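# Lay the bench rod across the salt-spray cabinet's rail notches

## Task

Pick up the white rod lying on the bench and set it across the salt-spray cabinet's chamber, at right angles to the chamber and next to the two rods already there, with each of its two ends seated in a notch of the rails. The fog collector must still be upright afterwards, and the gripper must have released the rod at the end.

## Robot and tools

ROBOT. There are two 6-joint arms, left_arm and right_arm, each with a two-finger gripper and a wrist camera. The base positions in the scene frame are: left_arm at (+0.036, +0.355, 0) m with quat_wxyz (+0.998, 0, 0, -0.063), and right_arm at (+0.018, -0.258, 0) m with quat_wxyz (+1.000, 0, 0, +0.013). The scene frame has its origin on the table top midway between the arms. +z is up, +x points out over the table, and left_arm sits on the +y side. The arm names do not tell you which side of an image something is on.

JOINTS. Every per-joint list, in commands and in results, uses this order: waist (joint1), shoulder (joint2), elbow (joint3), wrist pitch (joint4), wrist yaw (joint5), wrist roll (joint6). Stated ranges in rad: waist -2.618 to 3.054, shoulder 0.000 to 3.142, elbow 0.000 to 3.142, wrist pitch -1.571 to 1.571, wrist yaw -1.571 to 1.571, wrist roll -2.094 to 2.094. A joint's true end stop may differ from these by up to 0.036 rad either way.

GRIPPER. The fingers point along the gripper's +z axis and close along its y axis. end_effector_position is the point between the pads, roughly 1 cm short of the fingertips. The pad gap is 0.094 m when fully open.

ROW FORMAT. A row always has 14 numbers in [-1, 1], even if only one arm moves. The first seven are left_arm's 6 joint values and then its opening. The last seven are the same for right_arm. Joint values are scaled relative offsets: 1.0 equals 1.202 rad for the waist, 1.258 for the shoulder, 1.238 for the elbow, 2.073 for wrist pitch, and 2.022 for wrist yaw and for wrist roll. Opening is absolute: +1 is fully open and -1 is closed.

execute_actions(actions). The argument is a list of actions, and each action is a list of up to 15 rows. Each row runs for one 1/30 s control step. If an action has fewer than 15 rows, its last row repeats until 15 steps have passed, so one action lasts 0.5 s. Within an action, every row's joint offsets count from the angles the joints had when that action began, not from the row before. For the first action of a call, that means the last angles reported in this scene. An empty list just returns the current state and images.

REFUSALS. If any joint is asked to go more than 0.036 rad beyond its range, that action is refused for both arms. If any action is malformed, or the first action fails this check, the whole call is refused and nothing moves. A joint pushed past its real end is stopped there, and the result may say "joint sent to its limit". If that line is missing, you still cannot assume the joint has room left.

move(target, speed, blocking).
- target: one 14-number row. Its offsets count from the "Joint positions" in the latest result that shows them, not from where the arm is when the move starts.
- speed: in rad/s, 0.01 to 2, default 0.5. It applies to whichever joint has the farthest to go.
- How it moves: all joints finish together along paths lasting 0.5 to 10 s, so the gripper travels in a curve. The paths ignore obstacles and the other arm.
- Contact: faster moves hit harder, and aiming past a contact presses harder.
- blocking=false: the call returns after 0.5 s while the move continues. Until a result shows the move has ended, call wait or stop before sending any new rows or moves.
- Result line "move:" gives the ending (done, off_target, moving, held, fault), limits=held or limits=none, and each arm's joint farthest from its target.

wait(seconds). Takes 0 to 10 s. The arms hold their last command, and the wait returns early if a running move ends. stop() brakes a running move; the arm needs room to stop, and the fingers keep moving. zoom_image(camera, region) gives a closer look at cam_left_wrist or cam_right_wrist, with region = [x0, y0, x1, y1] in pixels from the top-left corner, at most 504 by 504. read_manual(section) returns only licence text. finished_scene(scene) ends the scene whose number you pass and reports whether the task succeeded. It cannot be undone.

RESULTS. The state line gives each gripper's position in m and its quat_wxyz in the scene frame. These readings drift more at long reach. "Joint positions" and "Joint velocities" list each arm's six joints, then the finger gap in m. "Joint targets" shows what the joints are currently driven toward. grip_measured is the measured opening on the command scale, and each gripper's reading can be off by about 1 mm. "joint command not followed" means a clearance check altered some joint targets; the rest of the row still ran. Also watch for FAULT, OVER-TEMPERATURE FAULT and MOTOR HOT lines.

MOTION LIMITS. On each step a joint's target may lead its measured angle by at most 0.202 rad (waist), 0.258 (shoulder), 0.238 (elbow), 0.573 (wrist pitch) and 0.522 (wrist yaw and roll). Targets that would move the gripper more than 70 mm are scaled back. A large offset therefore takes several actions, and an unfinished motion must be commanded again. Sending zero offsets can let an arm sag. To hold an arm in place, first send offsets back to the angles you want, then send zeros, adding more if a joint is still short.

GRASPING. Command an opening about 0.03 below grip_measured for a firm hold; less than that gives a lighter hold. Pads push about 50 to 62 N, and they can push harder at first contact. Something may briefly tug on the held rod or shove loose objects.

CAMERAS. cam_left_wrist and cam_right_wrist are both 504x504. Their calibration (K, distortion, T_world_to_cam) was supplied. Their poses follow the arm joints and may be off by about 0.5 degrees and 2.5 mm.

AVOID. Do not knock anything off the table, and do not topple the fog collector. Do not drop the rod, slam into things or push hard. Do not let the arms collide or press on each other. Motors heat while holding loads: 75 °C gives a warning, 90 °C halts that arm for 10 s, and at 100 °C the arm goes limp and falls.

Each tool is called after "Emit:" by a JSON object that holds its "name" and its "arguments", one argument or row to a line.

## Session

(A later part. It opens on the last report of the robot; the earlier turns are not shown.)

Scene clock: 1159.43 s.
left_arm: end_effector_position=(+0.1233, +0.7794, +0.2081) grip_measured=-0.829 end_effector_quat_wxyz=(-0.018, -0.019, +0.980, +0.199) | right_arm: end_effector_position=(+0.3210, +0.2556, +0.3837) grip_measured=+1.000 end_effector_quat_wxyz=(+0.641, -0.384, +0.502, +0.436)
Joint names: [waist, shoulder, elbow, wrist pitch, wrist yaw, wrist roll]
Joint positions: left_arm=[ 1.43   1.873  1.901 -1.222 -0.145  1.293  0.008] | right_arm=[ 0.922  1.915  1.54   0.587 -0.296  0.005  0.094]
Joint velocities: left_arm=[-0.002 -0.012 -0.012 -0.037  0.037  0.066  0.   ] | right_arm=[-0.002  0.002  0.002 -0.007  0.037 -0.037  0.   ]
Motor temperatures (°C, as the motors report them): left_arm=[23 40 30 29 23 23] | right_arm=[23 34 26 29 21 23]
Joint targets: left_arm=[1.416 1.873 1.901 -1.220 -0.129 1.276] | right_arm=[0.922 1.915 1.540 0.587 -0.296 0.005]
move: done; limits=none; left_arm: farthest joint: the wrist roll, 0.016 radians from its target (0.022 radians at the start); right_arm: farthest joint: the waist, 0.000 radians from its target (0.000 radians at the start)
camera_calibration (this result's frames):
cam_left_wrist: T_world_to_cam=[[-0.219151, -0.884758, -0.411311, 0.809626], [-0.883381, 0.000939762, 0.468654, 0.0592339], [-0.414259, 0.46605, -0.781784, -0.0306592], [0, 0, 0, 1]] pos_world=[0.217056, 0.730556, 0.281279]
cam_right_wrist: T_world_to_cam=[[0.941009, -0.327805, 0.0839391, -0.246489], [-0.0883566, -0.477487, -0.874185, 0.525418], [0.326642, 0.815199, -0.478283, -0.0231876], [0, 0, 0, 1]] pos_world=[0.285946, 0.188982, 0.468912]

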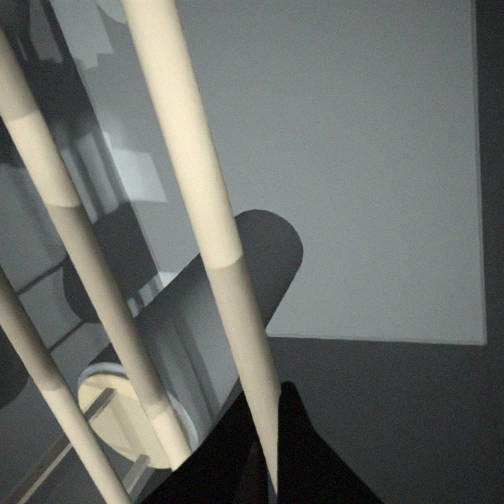

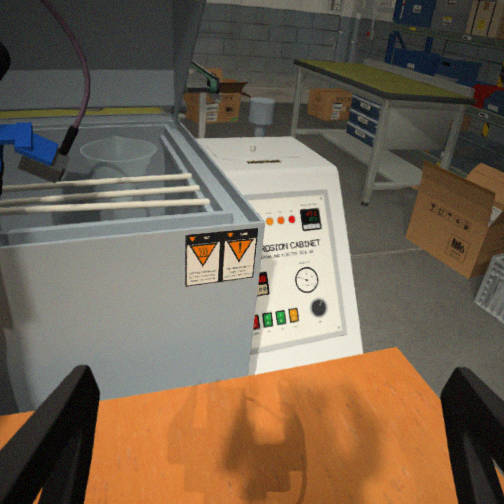

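Emit:
{"name": "move", "arguments": {
  "target": [-0.005,0,-0.0275,0.0097,0.005,-0.004,-0.85,0,0,0,0,0,0,1],
  "speed": 0.03
}}

Emit:
{"name": "zoom_image", "arguments": {
  "camera": "cam_right_wrist",
  "region": [0, 150, 240, 240]
}}

Scene clock: 1178.13 s.
left_arm: end_effector_position=(+0.1230, +0.7787, +0.2013) grip_measured=-0.829 end_effector_quat_wxyz=(-0.020, -0.021, +0.980, +0.194) | right_arm: end_effector_position=(+0.3210, +0.2556, +0.3837) grip_measured=+1.000 end_effector_quat_wxyz=(+0.641, -0.384, +0.502, +0.436)
Joint names: [waist, shoulder, elbow, wrist pitch, wrist yaw, wrist roll]
Joint positions: left_arm=[ 1.43   1.873  1.877 -1.208 -0.146  1.289  0.008] | right_arm=[ 0.922  1.915  1.54   0.587 -0.296  0.005  0.094]
Joint velocities: left_arm=[-0.012  0.012  0.002 -0.037 -0.007  0.037  0.   ] | right_arm=[ 0.007 -0.002 -0.007  0.051 -0.051  0.037  0.   ]
Motor temperatures (°C, as the motors report them): left_arm=[23 40 30 29 23 23] | right_arm=[23 34 26 29 21 23]
Joint targets: left_arm=[1.424 1.873 1.867 -1.202 -0.135 1.285] | right_arm=[0.922 1.915 1.540 0.587 -0.296 0.005]
move: done; limits=none; left_arm: farthest joint: the wrist yaw, 0.011 radians from its target (0.010 radians at the start); right_arm: farthest joint: the waist, 0.000 radians from its target (0.000 radians at the start)
camera_calibration (this result's frames):
cam_left_wrist: T_world_to_cam=[[-0.215824, -0.889619, -0.402489, 0.807679], [-0.882622, 0.00144839, 0.470082, 0.0613195], [-0.417611, 0.4567, -0.78551, -0.027291], [0, 0, 0, 1]] pos_world=[0.217042, 0.730902, 0.274819]
cam_right_wrist: T_world_to_cam=[[0.941009, -0.327805, 0.0839391, -0.246489], [-0.0883566, -0.477487, -0.874185, 0.525418], [0.326642, 0.815199, -0.478283, -0.0231876], [0, 0, 0, 1]] pos_world=[0.285946, 0.188982, 0.468912]

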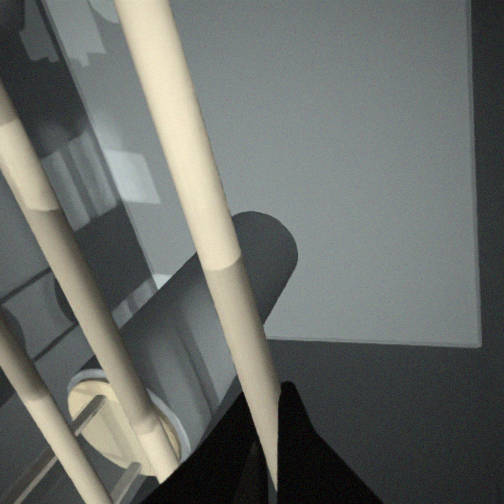

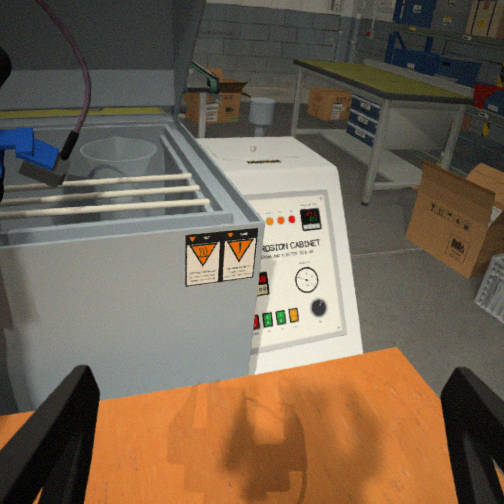

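Region (0, 150, 240, 240) of cam_right_wrist's 504x504 image, scaled by 2.100, with more detail than that image has; it fills the top 189 rows of this view, and the rest is white.

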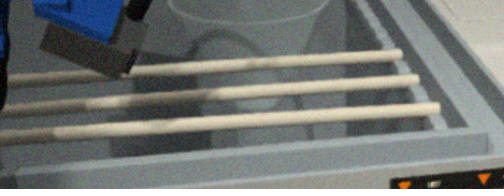

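Emit:
{"name": "execute_actions", "arguments": {
  "actions": [
    [[0,0,0.003,0,0,0,-0.85,0,0,0,0,0,0,1]],
    [[0,0,0,0,0,0,-0.80,0,0,0,0,0,0,1]],
    [[0,0,0,0,0,0,-0.45,0,0,0,0,0,0,1]]
  ]
}}

Scene clock: 1184.30 s.
left_arm: end_effector_position=(+0.1230, +0.7787, +0.2013) grip_measured=-0.452 end_effector_quat_wxyz=(-0.020, -0.021, +0.980, +0.194) | right_arm: end_effector_position=(+0.3210, +0.2556, +0.3837) grip_measured=+1.000 end_effector_quat_wxyz=(+0.641, -0.384, +0.502, +0.436)
Joint names: [waist, shoulder, elbow, wrist pitch, wrist yaw, wrist roll]
Joint positions: left_arm=[ 1.43   1.873  1.877 -1.208 -0.146  1.289  0.026] | right_arm=[ 0.922  1.915  1.54   0.587 -0.296  0.005  0.094]
Joint velocities: left_arm=[-0.007 -0.002  0.002 -0.022 -0.051  0.022  0.   ] | right_arm=[-0.022 -0.022 -0.002 -0.051 -0.066  0.007  0.   ]
Motor temperatures (°C, as the motors report them): left_arm=[23 40 30 29 23 23] | right_arm=[23 34 26 29 21 23]
Joint targets: left_arm=[1.430 1.873 1.877 -1.208 -0.146 1.289] | right_arm=[0.922 1.915 1.540 0.587 -0.296 0.005]
camera_calibration (this result's frames):
cam_left_wrist: T_world_to_cam=[[-0.215824, -0.889619, -0.402489, 0.807679], [-0.882622, 0.00144839, 0.470082, 0.0613195], [-0.417611, 0.4567, -0.78551, -0.027291], [0, 0, 0, 1]] pos_world=[0.217042, 0.730902, 0.274819]
cam_right_wrist: T_world_to_cam=[[0.941009, -0.327805, 0.0839391, -0.246489], [-0.0883566, -0.477487, -0.874185, 0.525418], [0.326642, 0.815199, -0.478283, -0.0231876], [0, 0, 0, 1]] pos_world=[0.285946, 0.188982, 0.468912]

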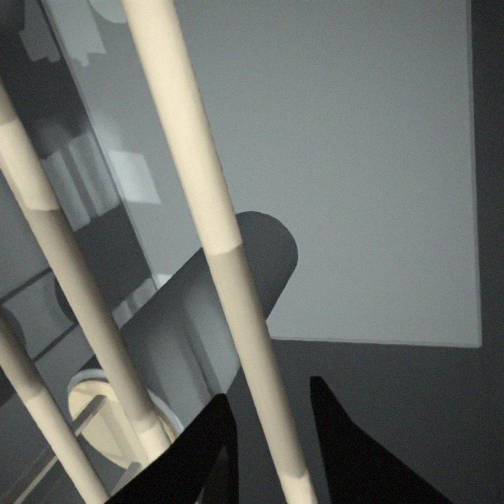

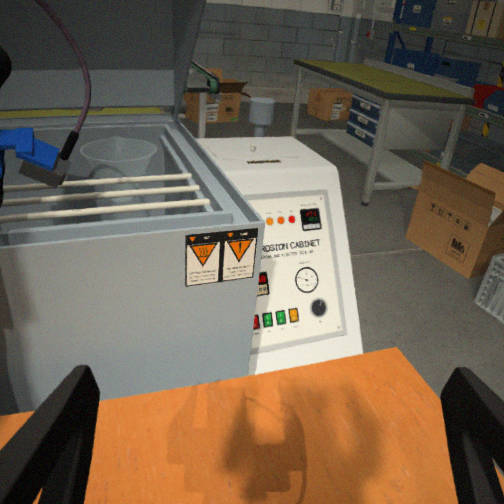

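Now lift, then view the −x ends.

Emit:
{"name": "move", "arguments": {
  "target": [0,0.02,0.17,-0.08,0,0,-0.45,0,0,0,0,0,0,1],
  "speed": 0.4
}}

Scene clock: 1187.80 s.
left_arm: end_effector_position=(+0.1218, +0.7743, +0.2468) grip_measured=-0.452 end_effector_quat_wxyz=(-0.015, -0.022, +0.977, +0.211) | right_arm: end_effector_position=(+0.3210, +0.2556, +0.3837) grip_measured=+1.000 end_effector_quat_wxyz=(+0.641, -0.384, +0.502, +0.436)
Joint names: [waist, shoulder, elbow, wrist pitch, wrist yaw, wrist roll]
Joint positions: left_arm=[ 1.43   1.884  2.069 -1.355 -0.146  1.289  0.026] | right_arm=[ 0.922  1.915  1.54   0.587 -0.296  0.005  0.094]
Joint velocities: left_arm=[ 0.002 -0.022  0.007 -0.022  0.007 -0.081  0.001] | right_arm=[-0.007 -0.002 -0.002 -0.037 -0.037 -0.051  0.   ]
Motor temperatures (°C, as the motors report them): left_arm=[23 40 30 29 23 23] | right_arm=[23 34 26 29 21 23]
Joint targets: left_arm=[1.430 1.899 2.088 -1.374 -0.146 1.289] | right_arm=[0.922 1.915 1.540 0.587 -0.296 0.005]
move: done; limits=none; left_arm: farthest joint: the elbow, 0.019 radians from its target (0.210 radians at the start); right_arm: farthest joint: the waist, 0.000 radians from its target (0.000 radians at the start)
camera_calibration (this result's frames):
cam_left_wrist: T_world_to_cam=[[-0.212053, -0.875768, -0.433662, 0.81833], [-0.886825, -0.0139898, 0.461893, 0.0533922], [-0.410578, 0.482529, -0.773687, -0.0138563], [0, 0, 0, 1]] pos_world=[0.21519, 0.724101, 0.319497]
cam_right_wrist: T_world_to_cam=[[0.941009, -0.327805, 0.0839391, -0.246489], [-0.0883566, -0.477487, -0.874185, 0.525418], [0.326642, 0.815199, -0.478283, -0.0231876], [0, 0, 0, 1]] pos_world=[0.285946, 0.188982, 0.468912]

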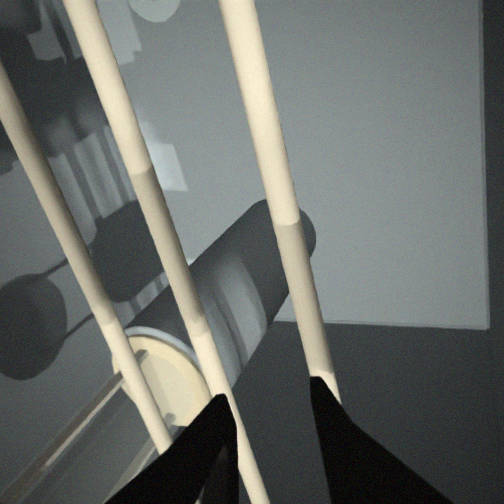

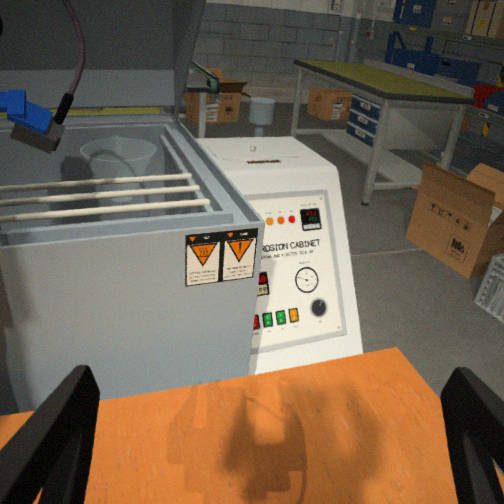

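Emit:
{"name": "move", "arguments": {
  "target": [0.2745,-0.2615,-0.062,0.064,0.072,-0.6375,-0.45,0,0,0,0,0,0,1],
  "speed": 0.9
}}

Emit:
{"name": "zoom_image", "arguments": {
  "camera": "cam_left_wrist",
  "region": [20, 220, 200, 460]
}}

Scene clock: 1196.27 s.
left_arm: end_effector_position=(+0.0096, +0.7459, +0.3593) grip_measured=-0.452 end_effector_quat_wxyz=(-0.250, +0.674, -0.638, -0.276) | right_arm: end_effector_position=(+0.3210, +0.2556, +0.3837) grip_measured=+1.000 end_effector_quat_wxyz=(+0.641, -0.384, +0.502, +0.436)
Joint names: [waist, shoulder, elbow, wrist pitch, wrist yaw, wrist roll]
Joint positions: left_arm=[ 1.754  1.578  2.005 -1.235 -0.013  0.009  0.026] | right_arm=[ 0.922  1.915  1.54   0.587 -0.296  0.005  0.094]
Joint velocities: left_arm=[ 0.002 -0.002 -0.012 -0.022  0.022 -0.051 -0.001] | right_arm=[-0.007  0.002  0.002  0.051 -0.022 -0.022  0.   ]
Motor temperatures (°C, as the motors report them): left_arm=[23 40 30 29 23 23] | right_arm=[23 34 26 29 21 23]
Joint targets: left_arm=[1.760 1.555 1.992 -1.222 -0.000 -0.000] | right_arm=[0.922 1.915 1.540 0.587 -0.296 0.005]
move: off_target (left_arm); limits=none; left_arm: farthest joint: the shoulder, 0.023 radians from its target (0.329 radians at the start); right_arm: farthest joint: the waist, 0.000 radians from its target (0.000 radians at the start)
camera_calibration (this result's frames):
cam_left_wrist: T_world_to_cam=[[0.972017, -0.0899401, -0.217009, 0.143162], [-0.160275, -0.929296, -0.332748, 0.862792], [-0.171739, 0.358218, -0.917707, 0.182995], [0, 0, 0, 1]] pos_world=[0.0305551, 0.749113, 0.486095]
cam_right_wrist: T_world_to_cam=[[0.941009, -0.327805, 0.0839391, -0.246489], [-0.0883566, -0.477487, -0.874185, 0.525418], [0.326642, 0.815199, -0.478283, -0.0231876], [0, 0, 0, 1]] pos_world=[0.285946, 0.188982, 0.468912]

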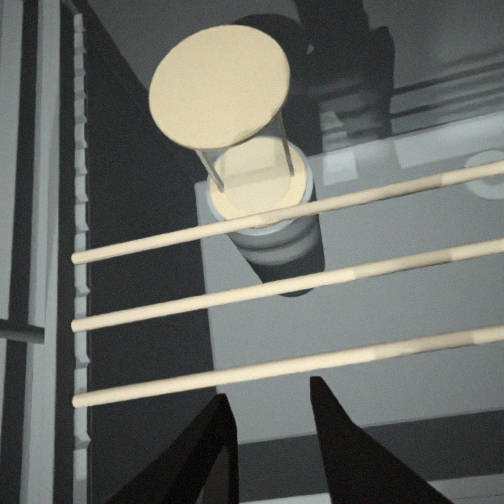

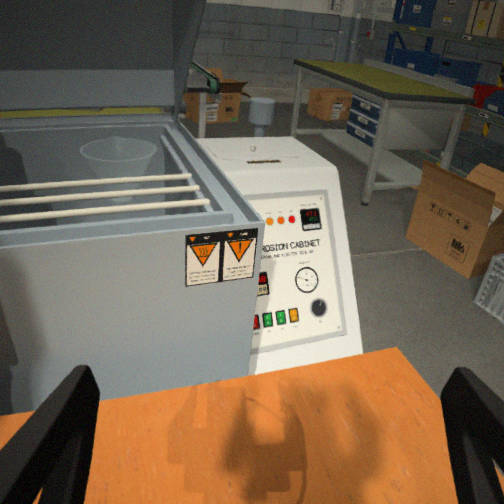

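Region (20, 220, 200, 460) of cam_left_wrist's 504x504 image, scaled by 2.100, with more detail than that image has; it fills the left 378 columns of this view, and the rest is white.

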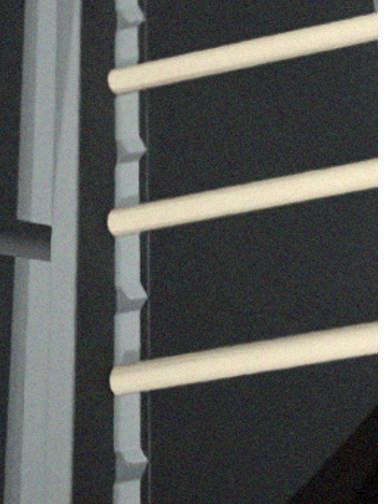

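Emit:
{"name": "zoom_image", "arguments": {
  "camera": "cam_right_wrist",
  "region": [150, 150, 250, 230]
}}

Region (150, 150, 250, 230) of cam_right_wrist's 504x504 image, scaled by 5.040, with more detail than that image has; it fills the top 403 rows of this view, and the rest is white.

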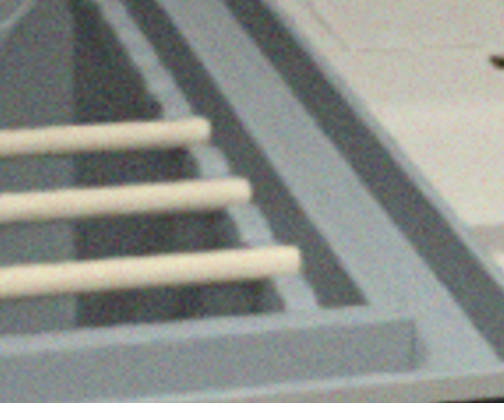

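Emit:
{"name": "finished_scene", "arguments": {
  "scene": 1
}}

The scene is finished: the task was done.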